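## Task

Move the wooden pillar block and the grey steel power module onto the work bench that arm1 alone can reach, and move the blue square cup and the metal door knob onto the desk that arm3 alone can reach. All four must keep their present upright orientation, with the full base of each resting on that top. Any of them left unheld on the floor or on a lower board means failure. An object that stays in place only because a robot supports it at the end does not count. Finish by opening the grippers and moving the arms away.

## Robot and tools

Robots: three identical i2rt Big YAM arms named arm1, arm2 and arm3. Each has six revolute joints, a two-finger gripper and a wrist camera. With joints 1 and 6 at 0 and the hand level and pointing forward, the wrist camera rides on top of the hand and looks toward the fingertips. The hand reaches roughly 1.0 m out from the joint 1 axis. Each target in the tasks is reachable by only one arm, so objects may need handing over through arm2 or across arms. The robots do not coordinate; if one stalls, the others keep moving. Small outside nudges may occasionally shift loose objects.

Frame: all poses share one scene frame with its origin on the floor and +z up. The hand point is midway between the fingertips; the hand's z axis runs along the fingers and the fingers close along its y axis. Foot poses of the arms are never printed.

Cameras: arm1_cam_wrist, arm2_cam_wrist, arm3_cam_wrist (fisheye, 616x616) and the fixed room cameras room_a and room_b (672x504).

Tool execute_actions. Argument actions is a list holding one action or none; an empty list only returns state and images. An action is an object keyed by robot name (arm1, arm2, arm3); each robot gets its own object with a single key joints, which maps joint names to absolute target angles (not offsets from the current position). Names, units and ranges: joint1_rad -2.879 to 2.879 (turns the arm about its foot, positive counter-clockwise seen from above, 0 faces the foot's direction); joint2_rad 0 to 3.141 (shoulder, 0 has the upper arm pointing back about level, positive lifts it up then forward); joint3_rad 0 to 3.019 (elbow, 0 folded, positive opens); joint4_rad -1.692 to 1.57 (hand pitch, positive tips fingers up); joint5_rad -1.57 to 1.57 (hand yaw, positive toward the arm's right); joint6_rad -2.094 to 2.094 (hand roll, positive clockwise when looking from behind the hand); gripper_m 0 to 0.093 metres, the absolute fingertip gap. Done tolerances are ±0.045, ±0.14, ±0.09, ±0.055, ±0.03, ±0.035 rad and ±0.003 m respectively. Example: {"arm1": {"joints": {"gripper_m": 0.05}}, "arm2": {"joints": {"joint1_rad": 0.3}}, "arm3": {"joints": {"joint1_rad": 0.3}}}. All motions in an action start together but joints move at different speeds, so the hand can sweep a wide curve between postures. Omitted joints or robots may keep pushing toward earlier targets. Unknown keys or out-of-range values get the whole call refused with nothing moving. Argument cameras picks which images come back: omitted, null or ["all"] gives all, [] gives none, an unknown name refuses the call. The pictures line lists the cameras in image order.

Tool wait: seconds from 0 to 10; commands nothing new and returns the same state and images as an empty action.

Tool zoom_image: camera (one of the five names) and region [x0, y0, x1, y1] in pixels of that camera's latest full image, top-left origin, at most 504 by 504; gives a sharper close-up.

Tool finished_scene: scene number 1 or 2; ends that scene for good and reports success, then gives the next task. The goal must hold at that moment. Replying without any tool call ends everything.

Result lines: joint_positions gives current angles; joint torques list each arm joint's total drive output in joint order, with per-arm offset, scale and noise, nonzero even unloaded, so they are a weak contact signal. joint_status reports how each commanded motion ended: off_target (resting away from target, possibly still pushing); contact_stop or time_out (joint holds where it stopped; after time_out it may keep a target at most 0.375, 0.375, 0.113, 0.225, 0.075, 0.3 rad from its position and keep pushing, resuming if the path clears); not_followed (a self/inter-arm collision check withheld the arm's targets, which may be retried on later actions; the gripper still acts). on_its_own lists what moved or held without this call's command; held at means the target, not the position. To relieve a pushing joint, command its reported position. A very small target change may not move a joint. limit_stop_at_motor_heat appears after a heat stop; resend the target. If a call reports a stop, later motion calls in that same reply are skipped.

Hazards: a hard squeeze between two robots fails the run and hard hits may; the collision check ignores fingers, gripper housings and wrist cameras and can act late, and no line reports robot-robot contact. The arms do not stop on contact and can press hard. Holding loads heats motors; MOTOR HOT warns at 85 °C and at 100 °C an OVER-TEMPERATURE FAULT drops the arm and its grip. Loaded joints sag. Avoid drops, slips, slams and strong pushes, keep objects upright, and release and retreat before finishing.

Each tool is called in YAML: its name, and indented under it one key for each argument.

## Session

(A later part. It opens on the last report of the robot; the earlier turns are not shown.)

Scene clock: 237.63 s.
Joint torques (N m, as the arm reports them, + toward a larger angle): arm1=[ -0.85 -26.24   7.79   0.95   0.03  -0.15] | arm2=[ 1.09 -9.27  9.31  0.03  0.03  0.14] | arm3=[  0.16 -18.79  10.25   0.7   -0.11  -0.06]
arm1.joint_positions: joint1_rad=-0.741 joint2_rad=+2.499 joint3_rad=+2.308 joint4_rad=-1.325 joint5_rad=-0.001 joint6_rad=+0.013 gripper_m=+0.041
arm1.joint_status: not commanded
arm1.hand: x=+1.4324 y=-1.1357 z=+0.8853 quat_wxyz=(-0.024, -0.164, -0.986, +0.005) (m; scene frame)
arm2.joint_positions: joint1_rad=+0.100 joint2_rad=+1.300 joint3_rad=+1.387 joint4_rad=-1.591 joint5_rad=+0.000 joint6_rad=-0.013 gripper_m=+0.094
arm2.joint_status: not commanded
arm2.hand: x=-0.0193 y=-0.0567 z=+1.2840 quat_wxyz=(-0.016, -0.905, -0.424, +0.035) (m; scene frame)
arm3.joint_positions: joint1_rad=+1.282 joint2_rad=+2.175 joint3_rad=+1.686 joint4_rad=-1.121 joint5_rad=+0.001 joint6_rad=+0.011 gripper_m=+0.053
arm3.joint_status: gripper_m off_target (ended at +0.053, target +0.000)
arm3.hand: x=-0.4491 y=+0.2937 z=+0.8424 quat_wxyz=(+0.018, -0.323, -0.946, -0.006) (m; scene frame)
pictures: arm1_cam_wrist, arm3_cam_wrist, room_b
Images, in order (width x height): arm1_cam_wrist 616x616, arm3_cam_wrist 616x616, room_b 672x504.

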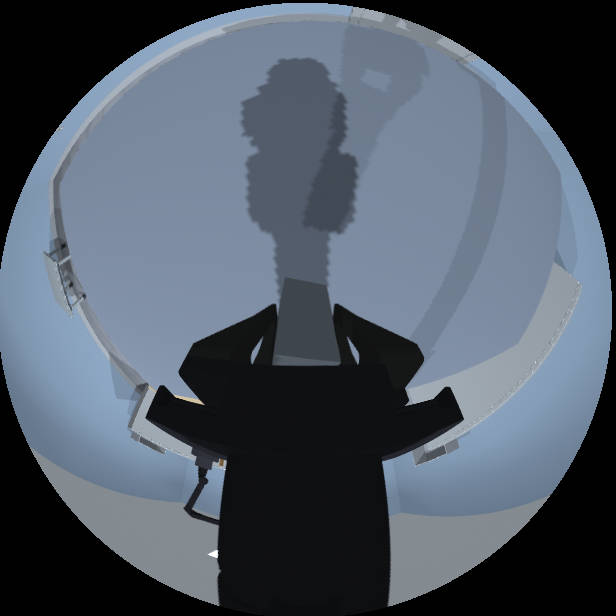

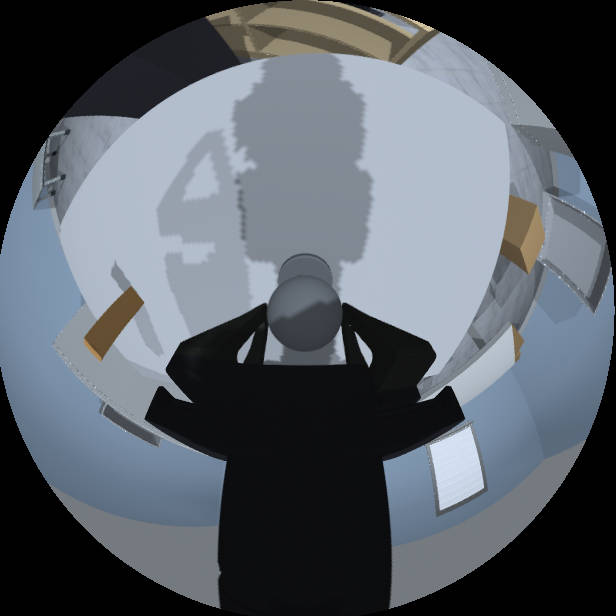

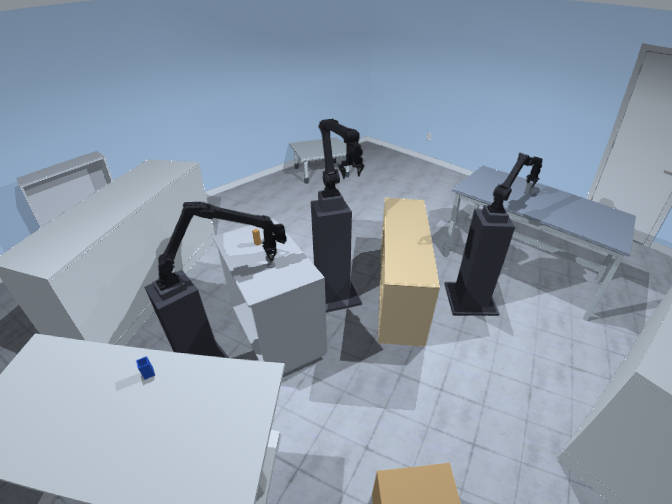

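execute_actions:
  actions:
    - {"arm1":{"joints":{"joint2_rad":2.58,"joint3_rad":2.28,"joint4_rad":-1.28}},"arm3":{"joints":{"joint2_rad":1.9,"joint3_rad":1.9,"joint4_rad":-1.57}}}
  cameras: []

execute_actions:
  actions:
    - {"arm3":{"joints":{"joint1_rad":-1.07,"joint2_rad":1.75,"joint3_rad":1.65}},"arm2":{"joints":{"joint6_rad":0.27}}}
  cameras: ["arm1_cam_wrist","arm3_cam_wrist","room_b"]

Scene clock: 247.23 s.
Joint torques (N m, as the arm reports them, + toward a larger angle): arm1=[ -0.83 -25.47   7.18   0.75   0.01  -0.15] | arm2=[ 0.9  -9.33  9.43 -0.1   0.02  0.14] | arm3=[  0.36 -16.77  11.88  -0.08  -0.11  -0.06]
arm1.joint_positions: joint1_rad=-0.741 joint2_rad=+2.556 joint3_rad=+2.285 joint4_rad=-1.291 joint5_rad=-0.001 joint6_rad=+0.013 gripper_m=+0.041
arm1.joint_status: all done
arm1.hand: x=+1.4231 y=-1.1330 z=+0.8352 quat_wxyz=(-0.001, -0.164, -0.986, +0.002) (m; scene frame)
arm2.joint_positions: joint1_rad=+0.100 joint2_rad=+1.300 joint3_rad=+1.387 joint4_rad=-1.591 joint5_rad=+0.000 joint6_rad=-0.013 gripper_m=+0.094
arm2.joint_status: not commanded
arm2.hand: x=-0.0193 y=-0.0567 z=+1.2840 quat_wxyz=(-0.016, -0.905, -0.424, +0.035) (m; scene frame)
arm3.joint_positions: joint1_rad=+1.282 joint2_rad=+1.913 joint3_rad=+1.881 joint4_rad=-1.561 joint5_rad=+0.001 joint6_rad=+0.011 gripper_m=+0.053
arm3.joint_status: all done
arm3.hand: x=-0.4741 y=+0.3123 z=+1.0705 quat_wxyz=(+0.010, -0.323, -0.946, -0.003) (m; scene frame)
pictures: none
No camera images: the call's "cameras" was empty. Leave "cameras" out to get every camera's image.

Scene clock: 249.63 s.
Joint torques (N m, as the arm reports them, + toward a larger angle): arm1=[ -0.87 -25.46   7.17   0.75   0.02  -0.15] | arm2=[ 1.07 -9.26  9.47  0.06  0.04  0.16] | arm3=[  0.3  -16.8   10.84  -0.28  -0.19  -0.06]
arm1.joint_positions: joint1_rad=-0.741 joint2_rad=+2.556 joint3_rad=+2.285 joint4_rad=-1.291 joint5_rad=-0.001 joint6_rad=+0.013 gripper_m=+0.041
arm1.joint_status: not commanded
arm1.hand: x=+1.4231 y=-1.1330 z=+0.8352 quat_wxyz=(-0.001, -0.164, -0.986, +0.002) (m; scene frame)
arm2.joint_positions: joint1_rad=+0.100 joint2_rad=+1.300 joint3_rad=+1.387 joint4_rad=-1.591 joint5_rad=+0.000 joint6_rad=+0.256 gripper_m=+0.094
arm2.joint_status: all done
arm2.hand: x=-0.0193 y=-0.0567 z=+1.2840 quat_wxyz=(-0.021, -0.953, -0.299, +0.032) (m; scene frame)
arm3.joint_positions: joint1_rad=-1.075 joint2_rad=+1.788 joint3_rad=+1.638 joint4_rad=-1.561 joint5_rad=+0.003 joint6_rad=+0.011 gripper_m=+0.053
arm3.joint_status: all done
arm3.hand: x=-1.4525 y=+0.5983 z=+1.0486 quat_wxyz=(+0.007, -0.996, -0.063, -0.070) (m; scene frame)
pictures: arm1_cam_wrist, arm3_cam_wrist, room_b
Images, in order (width x height): arm1_cam_wrist 616x616, arm3_cam_wrist 616x616, room_b 672x504.

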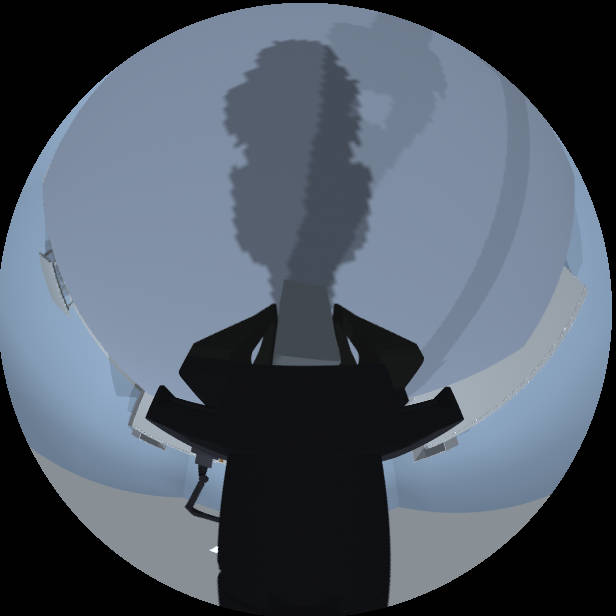

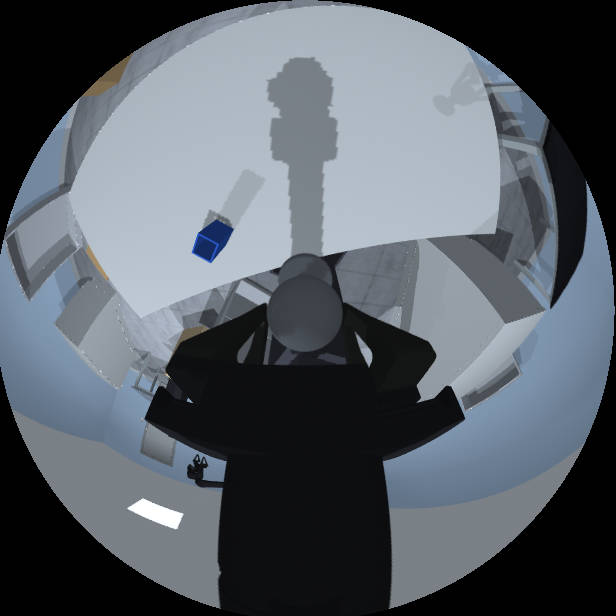

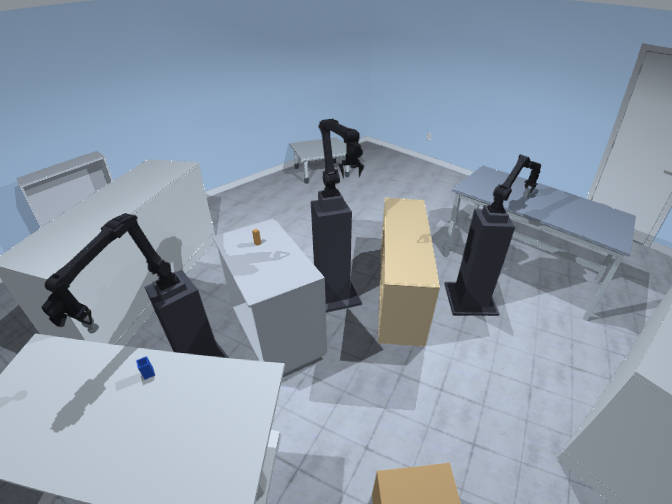

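execute_actions:
  actions:
    - {"arm1":{"joints":{"joint3_rad":2.24,"joint4_rad":-1.25}},"arm2":{"joints":{"joint1_rad":-1.26,"joint6_rad":-0.27,"joint2_rad":1.8,"joint3_rad":1.7,"joint4_rad":-1.47}},"arm3":{"joints":{"joint2_rad":2.1,"joint3_rad":1.53,"joint4_rad":-0.96}}}
  cameras: ["arm1_cam_wrist","arm2_cam_wrist","arm3_cam_wrist","room_b"]

Scene clock: 263.37 s.
Joint torques (N m, as the arm reports them, + toward a larger angle): arm1=[ -0.84 -25.07   5.39   1.38   0.01  -0.15] | arm2=[  1.63 -16.88  10.6   -0.05  -0.09  -0.16] | arm3=[  0.37 -19.64  11.23   0.67  -0.18  -0.06]
arm1.joint_positions: joint1_rad=-0.741 joint2_rad=+2.551 joint3_rad=+2.272 joint4_rad=-1.278 joint5_rad=-0.001 joint6_rad=+0.013 gripper_m=+0.041
arm1.joint_status: all done
arm1.hand: x=+1.4228 y=-1.1329 z=+0.8338 quat_wxyz=(-0.003, -0.164, -0.986, +0.002) (m; scene frame)
arm2.joint_positions: joint1_rad=-1.265 joint2_rad=+1.796 joint3_rad=+1.665 joint4_rad=-1.467 joint5_rad=+0.001 joint6_rad=-0.255 gripper_m=+0.094
arm2.joint_status: all done
arm2.hand: x=-0.2484 y=+0.4956 z=+1.1688 quat_wxyz=(-0.008, -0.992, +0.123, -0.010) (m; scene frame)
arm3.joint_positions: joint1_rad=-1.075 joint2_rad=+2.142 joint3_rad=+1.498 joint4_rad=-0.971 joint5_rad=+0.003 joint6_rad=+0.011 gripper_m=+0.053
arm3.joint_status: all done
arm3.hand: x=-1.5169 y=+0.5895 z=+0.8004 quat_wxyz=(+0.003, -0.998, -0.063, -0.022) (m; scene frame)
pictures: arm1_cam_wrist, arm2_cam_wrist, arm3_cam_wrist, room_b
Images, in order (width x height): arm1_cam_wrist 616x616, arm2_cam_wrist 616x616, arm3_cam_wrist 616x616, room_b 672x504.

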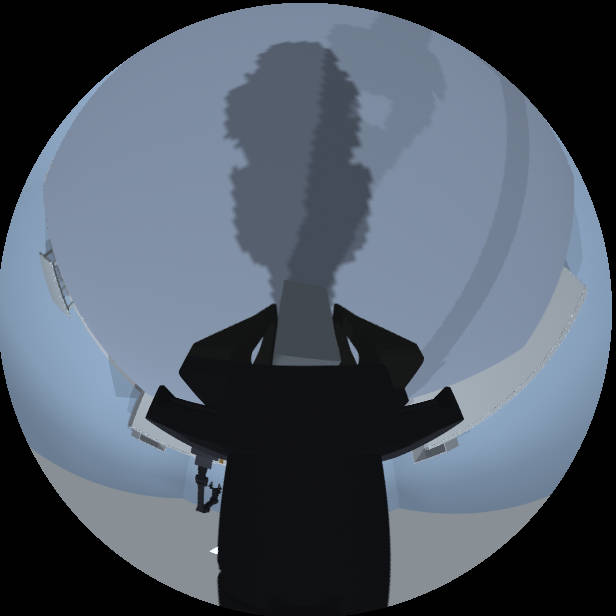

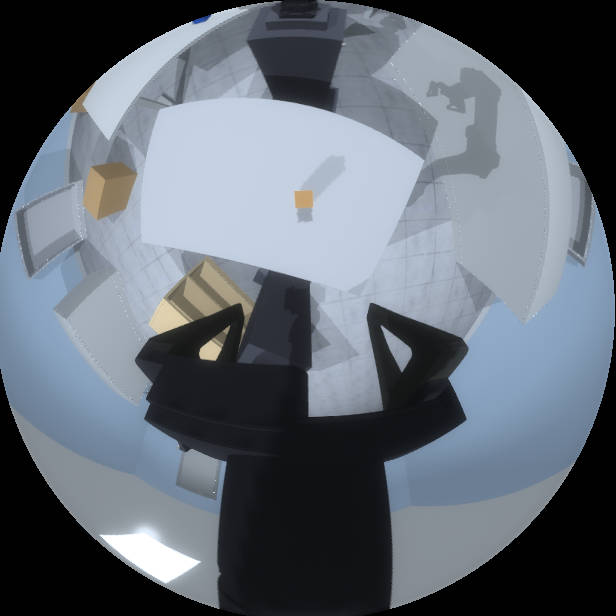

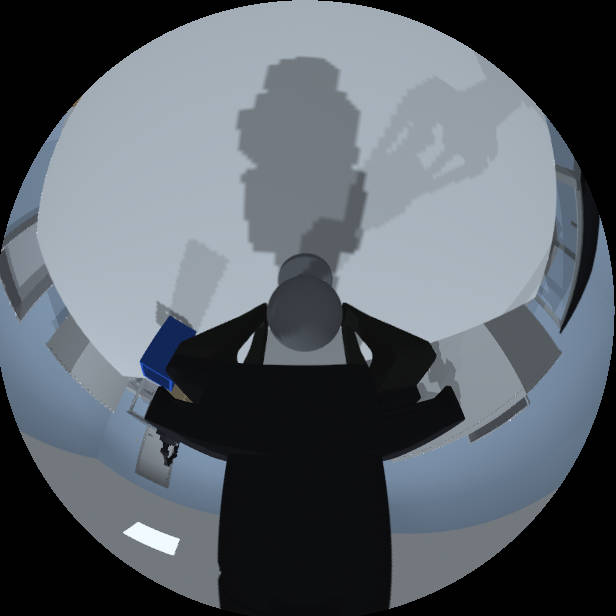

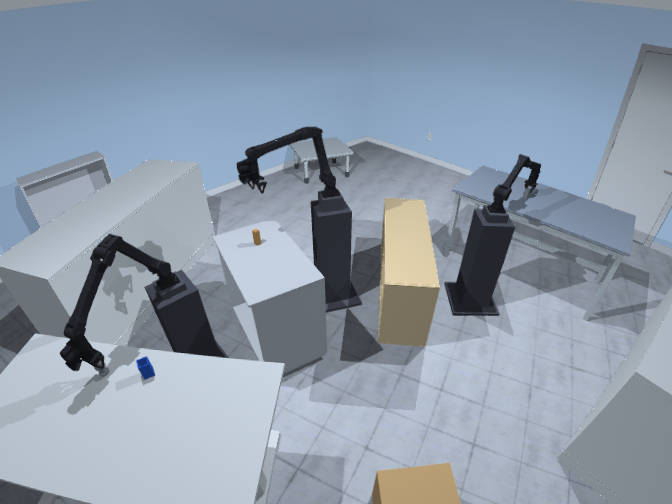

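execute_actions:
  actions:
    - {"arm1":{"joints":{"gripper_m":0.093,"joint3_rad":2.272,"joint4_rad":-1.278}},"arm2":{"joints":{"joint2_rad":2.03,"joint3_rad":1.47,"joint4_rad":-0.96}},"arm3":{"joints":{"joint1_rad":-1.12,"joint3_rad":1.47,"joint4_rad":-0.99}}}
  cameras: ["arm2_cam_wrist","arm3_cam_wrist","room_b"]

Scene clock: 271.37 s.
Joint torques (N m, as the arm reports them, + toward a larger angle): arm1=[ -0.79 -25.37   7.39   0.32   0.03  -0.15] | arm2=[  1.3  -17.3    8.85   0.69  -0.05  -0.15] | arm3=[  0.47 -19.13   9.22  -0.11  -0.13  -0.06]
arm1.joint_positions: joint1_rad=-0.741 joint2_rad=+2.554 joint3_rad=+2.272 joint4_rad=-1.278 joint5_rad=-0.001 joint6_rad=+0.013 gripper_m=+0.093
arm1.joint_status: all done
arm1.hand: x=+1.4223 y=-1.1327 z=+0.8319 quat_wxyz=(-0.002, -0.164, -0.986, +0.002) (m; scene frame)
arm2.joint_positions: joint1_rad=-1.265 joint2_rad=+2.020 joint3_rad=+1.447 joint4_rad=-0.970 joint5_rad=+0.001 joint6_rad=-0.256 gripper_m=+0.094
arm2.joint_status: all done
arm2.hand: x=-0.2762 y=+0.5088 z=+0.9692 quat_wxyz=(+0.002, -0.992, +0.122, +0.015) (m; scene frame)
arm3.joint_positions: joint1_rad=-1.125 joint2_rad=+2.140 joint3_rad=+1.456 joint4_rad=-0.981 joint5_rad=+0.001 joint6_rad=+0.011 gripper_m=+0.053
arm3.joint_status: all done
arm3.hand: x=-1.4977 y=+0.6199 z=+0.7901 quat_wxyz=(+0.003, -0.998, -0.039, -0.048) (m; scene frame)
pictures: arm2_cam_wrist, arm3_cam_wrist, room_b
Images, in order (width x height): arm2_cam_wrist 616x616, arm3_cam_wrist 616x616, room_b 672x504.

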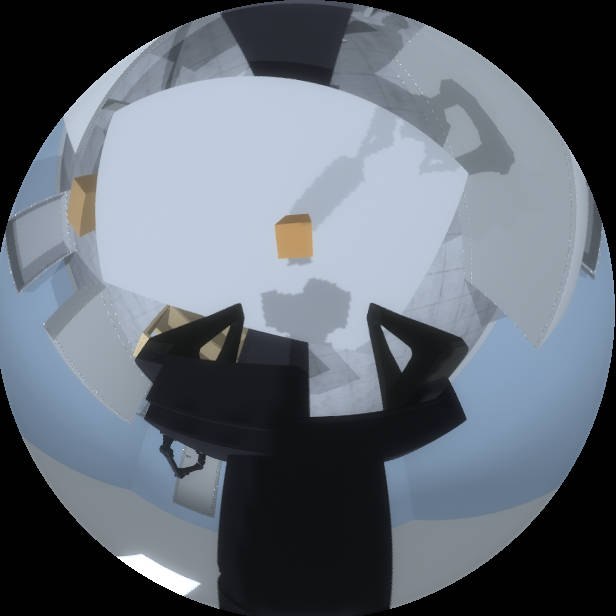

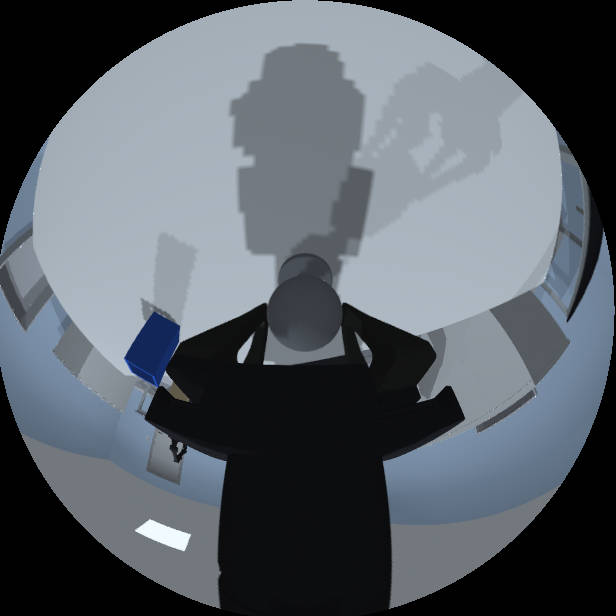

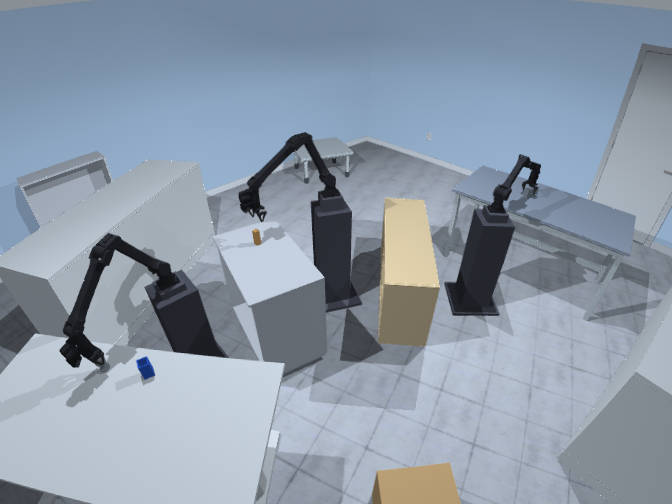

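execute_actions:
  actions:
    - {"arm1":{"joints":{"joint2_rad":2.2,"joint3_rad":2.2,"joint4_rad":-1.55}},"arm2":{"joints":{"joint2_rad":2.19,"joint3_rad":1.47,"joint4_rad":-0.8}},"arm3":{"joints":{"joint4_rad":-0.915}}}
  cameras: ["arm2_cam_wrist","arm3_cam_wrist","room_b"]

Scene clock: 280.83 s.
Joint torques (N m, as the arm reports them, + toward a larger angle): arm1=[ -0.83 -22.78   8.5   -0.15   0.03  -0.15] | arm2=[  1.76 -19.64   7.91   0.68  -0.07  -0.13] | arm3=[  0.4  -19.4    9.3    0.75  -0.13  -0.06]
arm1.joint_positions: joint1_rad=-0.741 joint2_rad=+2.176 joint3_rad=+2.191 joint4_rad=-1.535 joint5_rad=-0.001 joint6_rad=+0.013 gripper_m=+0.093
arm1.joint_status: all done
arm1.hand: x=+1.3701 y=-1.1145 z=+1.0641 quat_wxyz=(-0.022, -0.164, -0.986, +0.005) (m; scene frame)
arm2.joint_positions: joint1_rad=-1.265 joint2_rad=+2.194 joint3_rad=+1.447 joint4_rad=-0.811 joint5_rad=+0.001 joint6_rad=-0.256 gripper_m=+0.094
arm2.joint_status: all done
arm2.hand: x=-0.2823 y=+0.5111 z=+0.8727 quat_wxyz=(-0.001, -0.992, +0.122, +0.008) (m; scene frame)
arm3.joint_positions: joint1_rad=-1.125 joint2_rad=+2.140 joint3_rad=+1.456 joint4_rad=-0.927 joint5_rad=+0.001 joint6_rad=+0.011 gripper_m=+0.053
arm3.joint_status: all done
arm3.hand: x=-1.5111 y=+0.6188 z=+0.7892 quat_wxyz=(+0.002, -0.999, -0.039, -0.020) (m; scene frame)
pictures: arm2_cam_wrist, arm3_cam_wrist, room_b
Images, in order (width x height): arm2_cam_wrist 616x616, arm3_cam_wrist 616x616, room_b 672x504.

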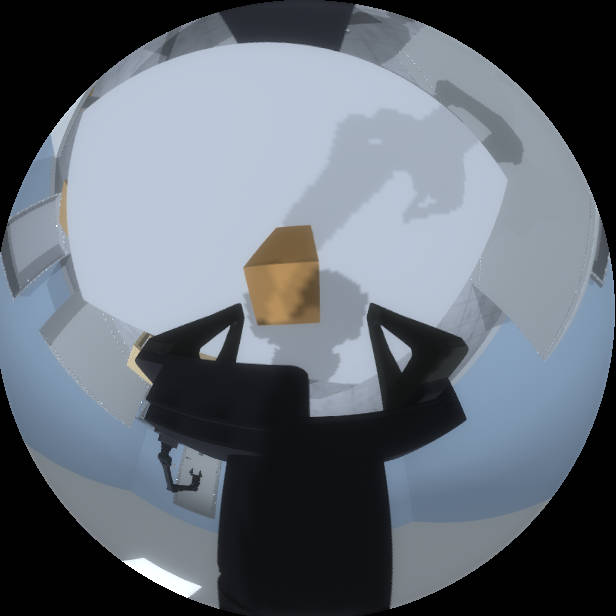

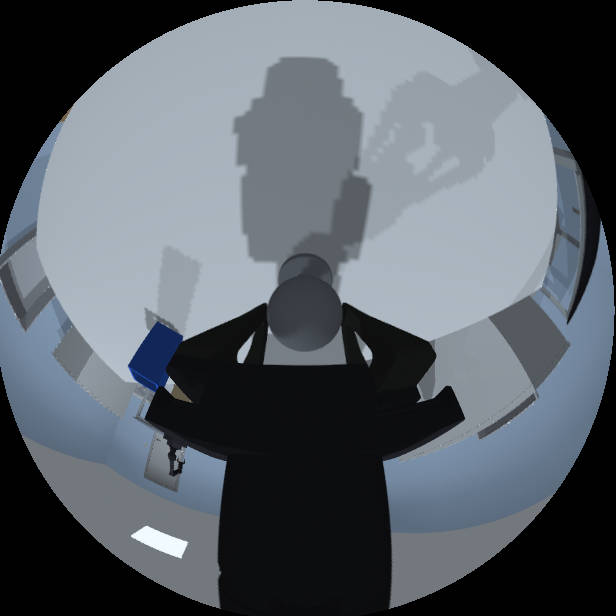

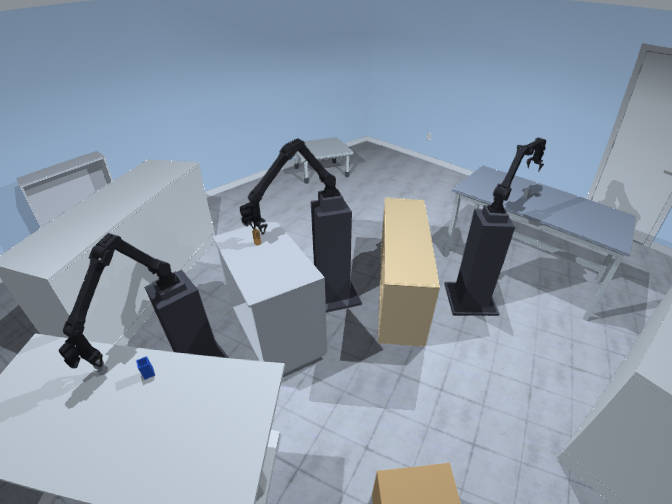

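execute_actions:
  actions:
    - {"arm2":{"joints":{"joint1_rad":-1.235,"joint3_rad":1.51,"joint4_rad":-0.82}},"arm3":{"joints":{"gripper_m":0.085,"joint3_rad":1.456}}}
  cameras: ["arm2_cam_wrist","arm3_cam_wrist"]

Scene clock: 294.53 s.
Joint torques (N m, as the arm reports them, + toward a larger angle): arm1=[ -0.84 -22.65   8.47  -0.15   0.03  -0.15] | arm2=[  1.38 -19.69   8.94   0.03  -0.1   -0.12] | arm3=[  0.36 -19.13   8.68   0.64  -0.13  -0.05]
arm1.joint_positions: joint1_rad=-0.741 joint2_rad=+2.176 joint3_rad=+2.191 joint4_rad=-1.535 joint5_rad=-0.001 joint6_rad=+0.013 gripper_m=+0.093
arm1.joint_status: not commanded
arm1.hand: x=+1.3701 y=-1.1145 z=+1.0641 quat_wxyz=(-0.022, -0.164, -0.986, +0.005) (m; scene frame)
arm2.joint_positions: joint1_rad=-1.239 joint2_rad=+2.194 joint3_rad=+1.471 joint4_rad=-0.812 joint5_rad=+0.001 joint6_rad=-0.256 gripper_m=+0.094
arm2.joint_status: all done
arm2.hand: x=-0.2999 y=+0.5033 z=+0.8799 quat_wxyz=(+0.003, -0.994, +0.109, +0.019) (m; scene frame)
arm3.joint_positions: joint1_rad=-1.125 joint2_rad=+2.139 joint3_rad=+1.447 joint4_rad=-0.926 joint5_rad=+0.001 joint6_rad=+0.011 gripper_m=+0.085
arm3.joint_status: all done
arm3.hand: x=-1.5074 y=+0.6191 z=+0.7872 quat_wxyz=(+0.002, -0.999, -0.039, -0.024) (m; scene frame)
pictures: arm2_cam_wrist, arm3_cam_wrist
Images, in order (width x height): arm2_cam_wrist 616x616, arm3_cam_wrist 616x616.

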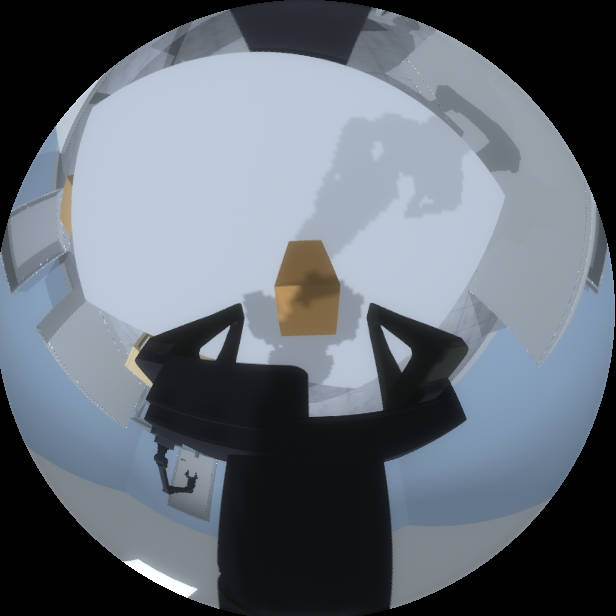

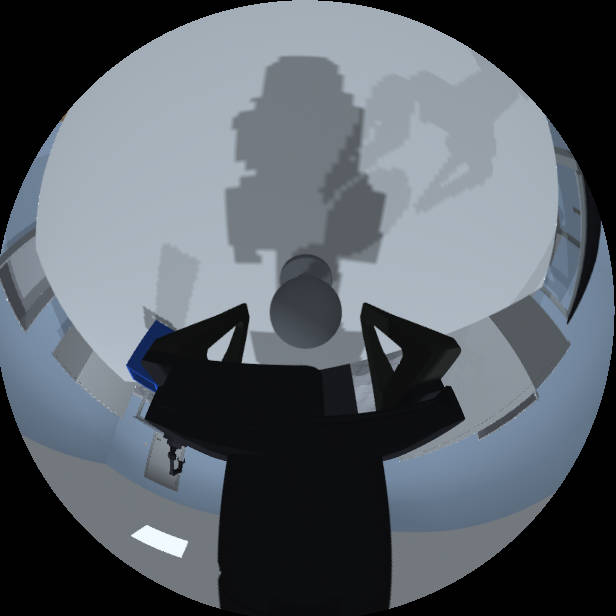

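execute_actions:
  actions:
    - {"arm2":{"joints":{"joint2_rad":2.265,"joint3_rad":1.55,"joint4_rad":-0.79}},"arm3":{"joints":{"joint2_rad":1.7,"joint3_rad":1.45,"joint4_rad":-1.3}}}
  cameras: ["arm2_cam_wrist","room_b"]

Scene clock: 302.30 s.
Joint torques (N m, as the arm reports them, + toward a larger angle): arm1=[ -0.84 -22.64   8.47  -0.15   0.03  -0.15] | arm2=[  1.35 -18.5    8.54   0.49  -0.04  -0.15] | arm3=[  0.5  -12.81  11.54   0.    -0.13  -0.07]
arm1.joint_positions: joint1_rad=-0.741 joint2_rad=+2.176 joint3_rad=+2.191 joint4_rad=-1.535 joint5_rad=-0.001 joint6_rad=+0.013 gripper_m=+0.093
arm1.joint_status: not commanded
arm1.hand: x=+1.3701 y=-1.1145 z=+1.0641 quat_wxyz=(-0.022, -0.164, -0.986, +0.005) (m; scene frame)
arm2.joint_positions: joint1_rad=-1.239 joint2_rad=+2.247 joint3_rad=+1.518 joint4_rad=-0.797 joint5_rad=+0.001 joint6_rad=-0.256 gripper_m=+0.094
arm2.joint_status: all done
arm2.hand: x=-0.3128 y=+0.5097 z=+0.8631 quat_wxyz=(+0.005, -0.994, +0.109, +0.023) (m; scene frame)
arm3.joint_positions: joint1_rad=-1.125 joint2_rad=+1.695 joint3_rad=+1.433 joint4_rad=-1.290 joint5_rad=+0.001 joint6_rad=+0.011 gripper_m=+0.085
arm3.joint_status: all done
arm3.hand: x=-1.4518 y=+0.6239 z=+1.0162 quat_wxyz=(+0.000, -0.999, -0.039, +0.009) (m; scene frame)
pictures: arm2_cam_wrist, room_b
Images, in order (width x height): arm2_cam_wrist 616x616, room_b 672x504.

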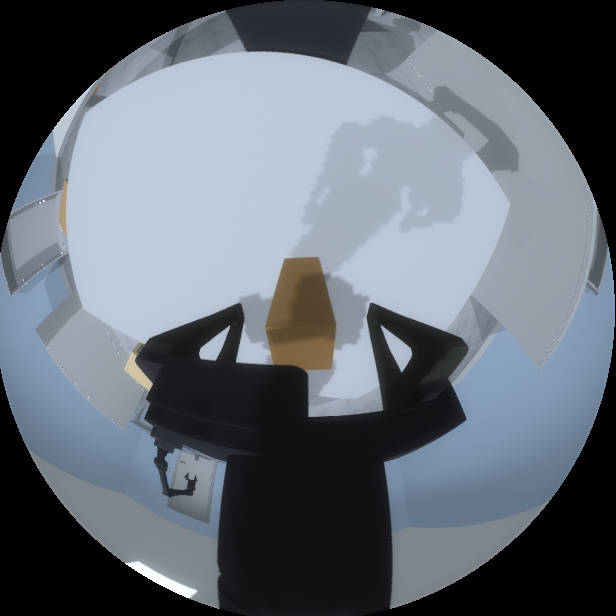

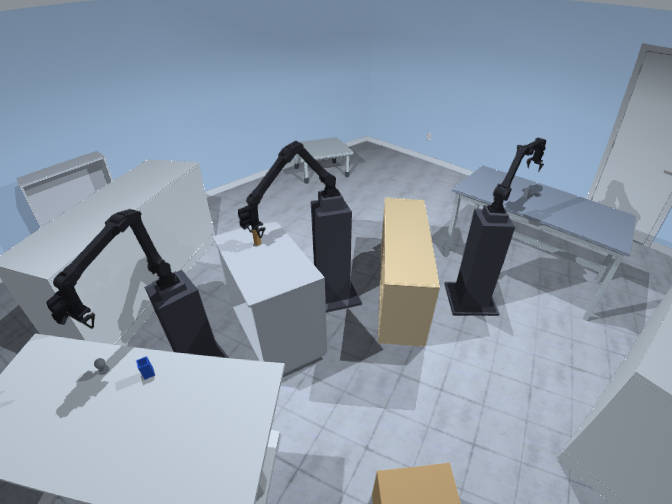

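execute_actions:
  actions:
    - {"arm2":{"joints":{"gripper_m":0}}}
  cameras: []

execute_actions:
  actions:
    - {"arm2":{"joints":{"joint2_rad":1.9,"joint3_rad":1.6,"joint4_rad":-1.23}}}
  cameras: ["arm2_cam_wrist"]

execute_actions:
  actions:
    - {"arm2":{"joints":{"joint1_rad":1.196,"joint6_rad":0}}}
  cameras: ["arm2_cam_wrist","room_b"]

Scene clock: 308.80 s.
Joint torques (N m, as the arm reports them, + toward a larger angle): arm1=[ -0.84 -22.63   8.46  -0.15   0.03  -0.15] | arm2=[  1.18 -18.84   8.31   0.42  -0.04  -0.12] | arm3=[  0.49 -12.67  11.48   0.01  -0.13  -0.06]
arm1.joint_positions: joint1_rad=-0.741 joint2_rad=+2.176 joint3_rad=+2.191 joint4_rad=-1.535 joint5_rad=-0.001 joint6_rad=+0.013 gripper_m=+0.093
arm1.joint_status: not commanded
arm1.hand: x=+1.3701 y=-1.1145 z=+1.0641 quat_wxyz=(-0.022, -0.164, -0.986, +0.005) (m; scene frame)
arm2.joint_positions: joint1_rad=-1.239 joint2_rad=+2.247 joint3_rad=+1.518 joint4_rad=-0.797 joint5_rad=+0.001 joint6_rad=-0.256 gripper_m=+0.035
arm2.joint_status: gripper_m off_target (ended at +0.035, target +0.000)
arm2.hand: x=-0.3129 y=+0.5096 z=+0.8631 quat_wxyz=(+0.004, -0.994, +0.109, +0.023) (m; scene frame)
arm3.joint_positions: joint1_rad=-1.125 joint2_rad=+1.695 joint3_rad=+1.433 joint4_rad=-1.290 joint5_rad=+0.001 joint6_rad=+0.011 gripper_m=+0.085
arm3.joint_status: not commanded
arm3.hand: x=-1.4518 y=+0.6239 z=+1.0162 quat_wxyz=(+0.000, -0.999, -0.039, +0.009) (m; scene frame)
pictures: none
No camera images: the call's "cameras" was empty. Leave "cameras" out to get every camera's image.

Scene clock: 310.30 s.
Joint torques (N m, as the arm reports them, + toward a larger angle): arm1=[ -0.85 -22.6    8.46  -0.15   0.03  -0.15] | arm2=[  1.42 -17.71   9.04  -0.05  -0.05  -0.11] | arm3=[  0.47 -12.51  11.5   -0.01  -0.14  -0.06]
arm1.joint_positions: joint1_rad=-0.741 joint2_rad=+2.176 joint3_rad=+2.191 joint4_rad=-1.535 joint5_rad=-0.001 joint6_rad=+0.013 gripper_m=+0.093
arm1.joint_status: not commanded
arm1.hand: x=+1.3701 y=-1.1145 z=+1.0641 quat_wxyz=(-0.022, -0.164, -0.986, +0.005) (m; scene frame)
arm2.joint_positions: joint1_rad=-1.239 joint2_rad=+1.900 joint3_rad=+1.584 joint4_rad=-1.221 joint5_rad=+0.001 joint6_rad=-0.256 gripper_m=+0.035
arm2.joint_status: all done
arm2.hand: x=-0.2868 y=+0.4985 z=+1.0824 quat_wxyz=(+0.002, -0.994, +0.109, +0.018) (m; scene frame)
arm3.joint_positions: joint1_rad=-1.125 joint2_rad=+1.695 joint3_rad=+1.433 joint4_rad=-1.290 joint5_rad=+0.001 joint6_rad=+0.011 gripper_m=+0.085
arm3.joint_status: not commanded
arm3.hand: x=-1.4518 y=+0.6239 z=+1.0162 quat_wxyz=(+0.000, -0.999, -0.039, +0.009) (m; scene frame)
pictures: arm2_cam_wrist
Images, in order (width x height): arm2_cam_wrist 616x616.

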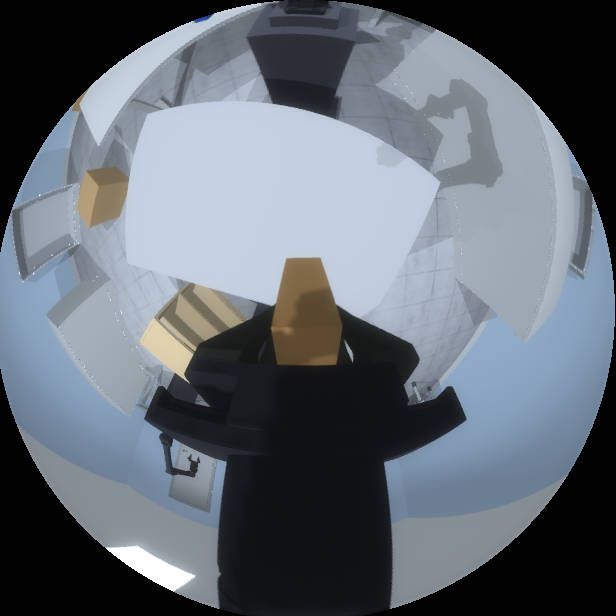

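Scene clock: 312.67 s.
Joint torques (N m, as the arm reports them, + toward a larger angle): arm1=[ -0.82 -22.66   8.47  -0.15   0.03  -0.15] | arm2=[  0.31 -17.69   9.14  -0.1    0.07   0.19] | arm3=[  0.41 -12.69  11.5    0.01  -0.14  -0.06]
arm1.joint_positions: joint1_rad=-0.741 joint2_rad=+2.176 joint3_rad=+2.191 joint4_rad=-1.535 joint5_rad=-0.001 joint6_rad=+0.013 gripper_m=+0.093
arm1.joint_status: not commanded
arm1.hand: x=+1.3701 y=-1.1145 z=+1.0641 quat_wxyz=(-0.022, -0.164, -0.986, +0.005) (m; scene frame)
arm2.joint_positions: joint1_rad=+1.204 joint2_rad=+1.900 joint3_rad=+1.584 joint4_rad=-1.221 joint5_rad=-0.002 joint6_rad=-0.014 gripper_m=+0.034
arm2.joint_status: all done
arm2.hand: x=+0.4529 y=-0.3020 z=+1.0839 quat_wxyz=(-0.014, -0.548, -0.837, +0.014) (m; scene frame)
arm3.joint_positions: joint1_rad=-1.125 joint2_rad=+1.695 joint3_rad=+1.433 joint4_rad=-1.290 joint5_rad=+0.001 joint6_rad=+0.011 gripper_m=+0.085
arm3.joint_status: not commanded
arm3.hand: x=-1.4518 y=+0.6239 z=+1.0162 quat_wxyz=(+0.000, -0.999, -0.039, +0.009) (m; scene frame)
pictures: arm2_cam_wrist, room_b
Images, in order (width x height): arm2_cam_wrist 616x616, room_b 672x504.

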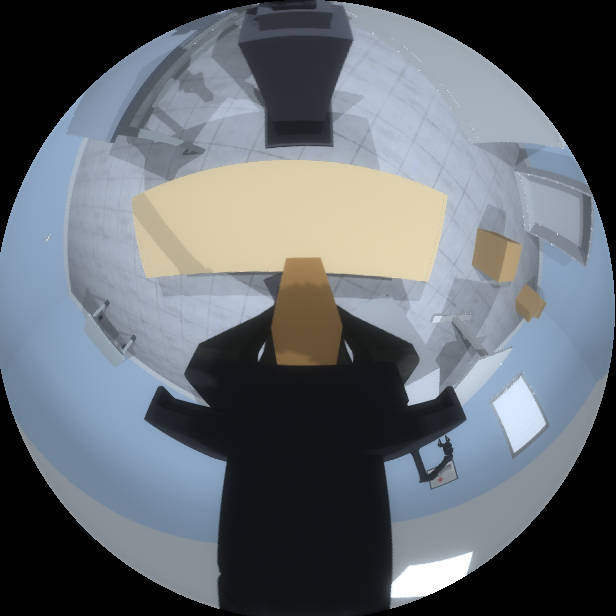

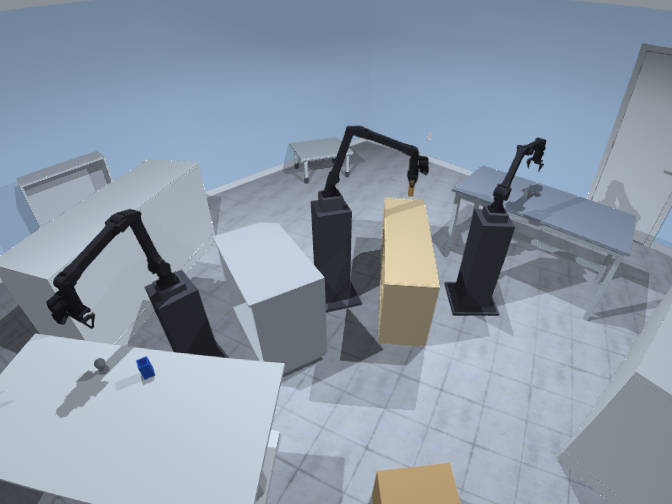

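execute_actions:
  actions:
    - {"arm2":{"joints":{"joint2_rad":2.42,"joint3_rad":1.5,"joint4_rad":-0.56}}}
  cameras: ["arm2_cam_wrist","room_b","room_a"]

Scene clock: 321.10 s.
Joint torques (N m, as the arm reports them, + toward a larger angle): arm1=[ -0.85 -22.64   8.47  -0.15   0.03  -0.15] | arm2=[  0.42 -20.6    6.79   0.63   0.04   0.16] | arm3=[  0.47 -12.63  11.5    0.    -0.12  -0.07]
arm1.joint_positions: joint1_rad=-0.741 joint2_rad=+2.176 joint3_rad=+2.191 joint4_rad=-1.535 joint5_rad=-0.001 joint6_rad=+0.013 gripper_m=+0.093
arm1.joint_status: not commanded
arm1.hand: x=+1.3701 y=-1.1145 z=+1.0641 quat_wxyz=(-0.022, -0.164, -0.986, +0.005) (m; scene frame)
arm2.joint_positions: joint1_rad=+1.204 joint2_rad=+2.419 joint3_rad=+1.477 joint4_rad=-0.569 joint5_rad=-0.002 joint6_rad=-0.014 gripper_m=+0.034
arm2.joint_status: all done
arm2.hand: x=+0.4549 y=-0.3137 z=+0.7570 quat_wxyz=(-0.025, -0.547, -0.836, +0.021) (m; scene frame)
arm3.joint_positions: joint1_rad=-1.125 joint2_rad=+1.695 joint3_rad=+1.433 joint4_rad=-1.290 joint5_rad=+0.001 joint6_rad=+0.011 gripper_m=+0.085
arm3.joint_status: not commanded
arm3.hand: x=-1.4518 y=+0.6239 z=+1.0162 quat_wxyz=(+0.000, -0.999, -0.039, +0.009) (m; scene frame)
pictures: arm2_cam_wrist, room_a, room_b
Images, in order (width x height): arm2_cam_wrist 616x616, room_a 672x504, room_b 672x504.

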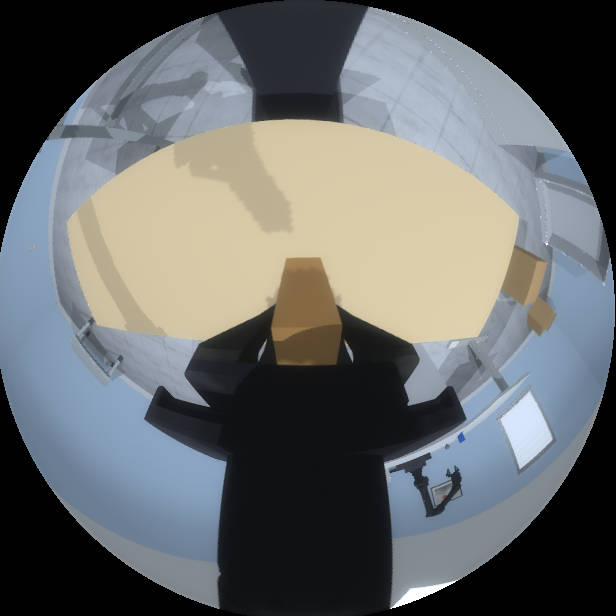

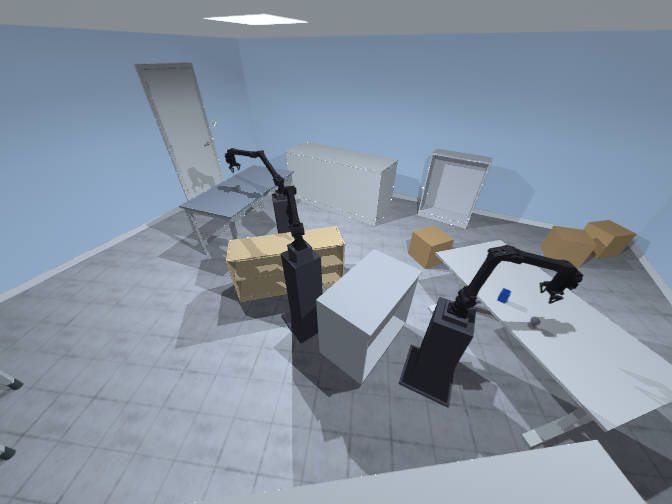

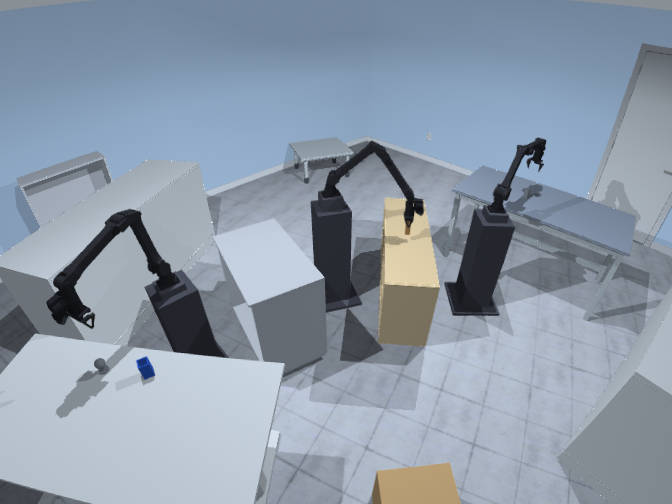

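execute_actions:
  actions:
    - {"arm2":{"joints":{"joint2_rad":2.51,"joint4_rad":-0.5}}}
  cameras: ["arm2_cam_wrist","room_b"]

Scene clock: 326.50 s.
Joint torques (N m, as the arm reports them, + toward a larger angle): arm1=[ -0.81 -22.65   8.47  -0.15   0.03  -0.15] | arm2=[  0.6  -19.61   6.17   0.72   0.06   0.16] | arm3=[  0.65 -12.56  11.48   0.05  -0.14  -0.06]
arm1.joint_positions: joint1_rad=-0.741 joint2_rad=+2.176 joint3_rad=+2.191 joint4_rad=-1.535 joint5_rad=-0.001 joint6_rad=+0.013 gripper_m=+0.093
arm1.joint_status: not commanded
arm1.hand: x=+1.3701 y=-1.1145 z=+1.0641 quat_wxyz=(-0.022, -0.164, -0.986, +0.005) (m; scene frame)
arm2.joint_positions: joint1_rad=+1.204 joint2_rad=+2.514 joint3_rad=+1.479 joint4_rad=-0.508 joint5_rad=-0.002 joint6_rad=-0.014 gripper_m=+0.034
arm2.joint_status: all done
arm2.hand: x=+0.4468 y=-0.2955 z=+0.7051 quat_wxyz=(-0.011, -0.548, -0.837, +0.012) (m; scene frame)
arm3.joint_positions: joint1_rad=-1.125 joint2_rad=+1.695 joint3_rad=+1.433 joint4_rad=-1.290 joint5_rad=+0.001 joint6_rad=+0.011 gripper_m=+0.085
arm3.joint_status: not commanded
arm3.hand: x=-1.4518 y=+0.6239 z=+1.0162 quat_wxyz=(+0.000, -0.999, -0.039, +0.009) (m; scene frame)
pictures: arm2_cam_wrist, room_b
Images, in order (width x height): arm2_cam_wrist 616x616, room_b 672x504.

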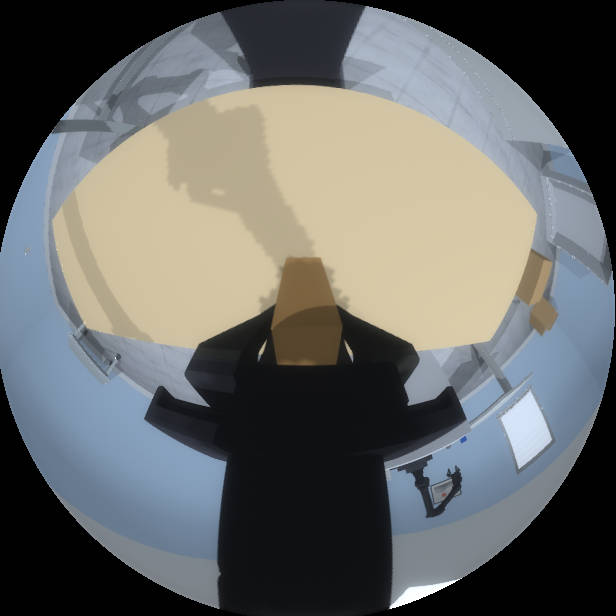

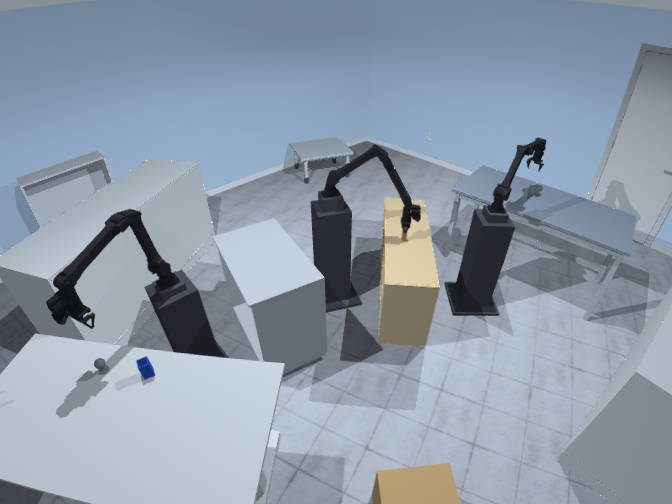

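execute_actions:
  actions:
    - {"arm2":{"joints":{"joint2_rad":2.56,"joint4_rad":-0.47}}}
  cameras: ["arm2_cam_wrist"]

Scene clock: 330.80 s.
Joint torques (N m, as the arm reports them, + toward a larger angle): arm1=[ -0.83 -22.64   8.46  -0.16   0.03  -0.15] | arm2=[  0.43 -18.97   5.75   0.65   0.08   0.15] | arm3=[  0.46 -12.59  11.51  -0.01  -0.13  -0.05]
arm1.joint_positions: joint1_rad=-0.741 joint2_rad=+2.176 joint3_rad=+2.191 joint4_rad=-1.535 joint5_rad=-0.001 joint6_rad=+0.013 gripper_m=+0.093
arm1.joint_status: not commanded
arm1.hand: x=+1.3701 y=-1.1145 z=+1.0641 quat_wxyz=(-0.022, -0.164, -0.986, +0.005) (m; scene frame)
arm2.joint_positions: joint1_rad=+1.204 joint2_rad=+2.541 joint3_rad=+1.479 joint4_rad=-0.479 joint5_rad=-0.002 joint6_rad=-0.014 gripper_m=+0.034
arm2.joint_status: all done
arm2.hand: x=+0.4451 y=-0.2920 z=+0.6903 quat_wxyz=(-0.012, -0.548, -0.836, +0.012) (m; scene frame)
arm3.joint_positions: joint1_rad=-1.125 joint2_rad=+1.695 joint3_rad=+1.433 joint4_rad=-1.290 joint5_rad=+0.001 joint6_rad=+0.011 gripper_m=+0.085
arm3.joint_status: not commanded
arm3.hand: x=-1.4518 y=+0.6239 z=+1.0162 quat_wxyz=(+0.000, -0.999, -0.039, +0.009) (m; scene frame)
pictures: arm2_cam_wrist
Images, in order (width x height): arm2_cam_wrist 616x616.

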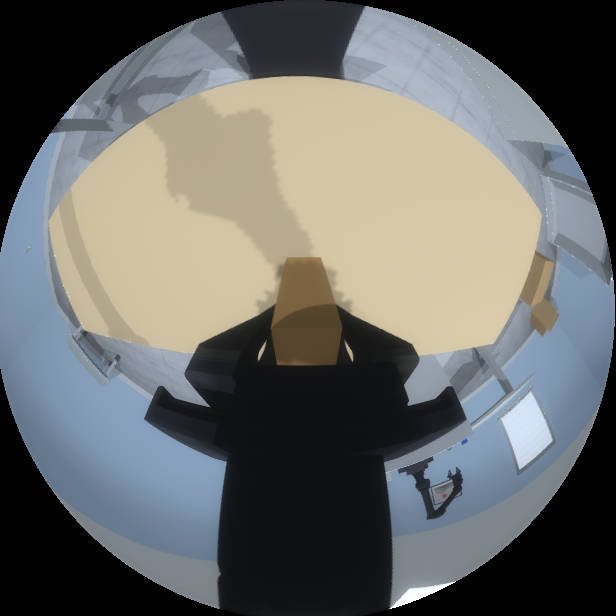

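execute_actions:
  actions:
    - {"arm2":{"joints":{"joint2_rad":2.585,"joint4_rad":-0.46}}}
  cameras: ["arm2_cam_wrist"]

Scene clock: 335.40 s.
Joint torques (N m, as the arm reports them, + toward a larger angle): arm1=[ -0.84 -22.63   8.46  -0.15   0.03  -0.15] | arm2=[  0.6  -16.81   5.79   0.89   0.09   0.15] | arm3=[  0.55 -12.61  11.51   0.03  -0.13  -0.06]
arm1.joint_positions: joint1_rad=-0.741 joint2_rad=+2.176 joint3_rad=+2.191 joint4_rad=-1.535 joint5_rad=-0.001 joint6_rad=+0.013 gripper_m=+0.093
arm1.joint_status: not commanded
arm1.hand: x=+1.3701 y=-1.1145 z=+1.0641 quat_wxyz=(-0.022, -0.164, -0.986, +0.005) (m; scene frame)
arm2.joint_positions: joint1_rad=+1.204 joint2_rad=+2.542 joint3_rad=+1.479 joint4_rad=-0.477 joint5_rad=-0.002 joint6_rad=-0.014 gripper_m=+0.034
arm2.joint_status: all done
arm2.hand: x=+0.4451 y=-0.2921 z=+0.6899 quat_wxyz=(-0.013, -0.548, -0.836, +0.012) (m; scene frame)
arm3.joint_positions: joint1_rad=-1.125 joint2_rad=+1.695 joint3_rad=+1.433 joint4_rad=-1.290 joint5_rad=+0.001 joint6_rad=+0.011 gripper_m=+0.085
arm3.joint_status: not commanded
arm3.hand: x=-1.4518 y=+0.6239 z=+1.0162 quat_wxyz=(+0.000, -0.999, -0.039, +0.009) (m; scene frame)
pictures: arm2_cam_wrist
Images, in order (width x height): arm2_cam_wrist 616x616.

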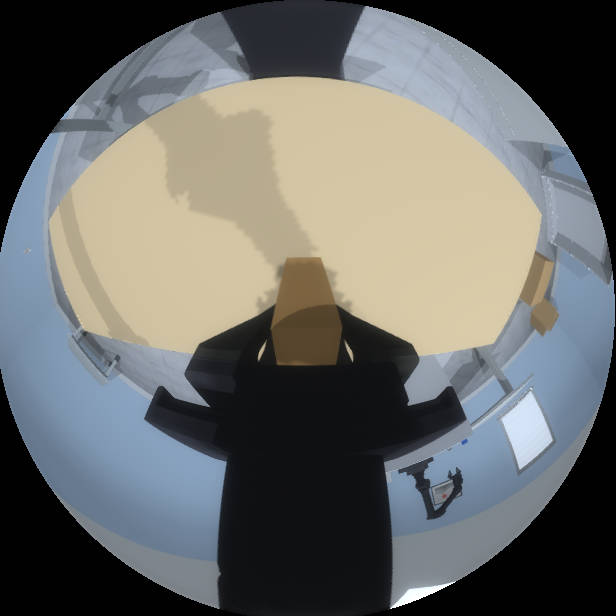

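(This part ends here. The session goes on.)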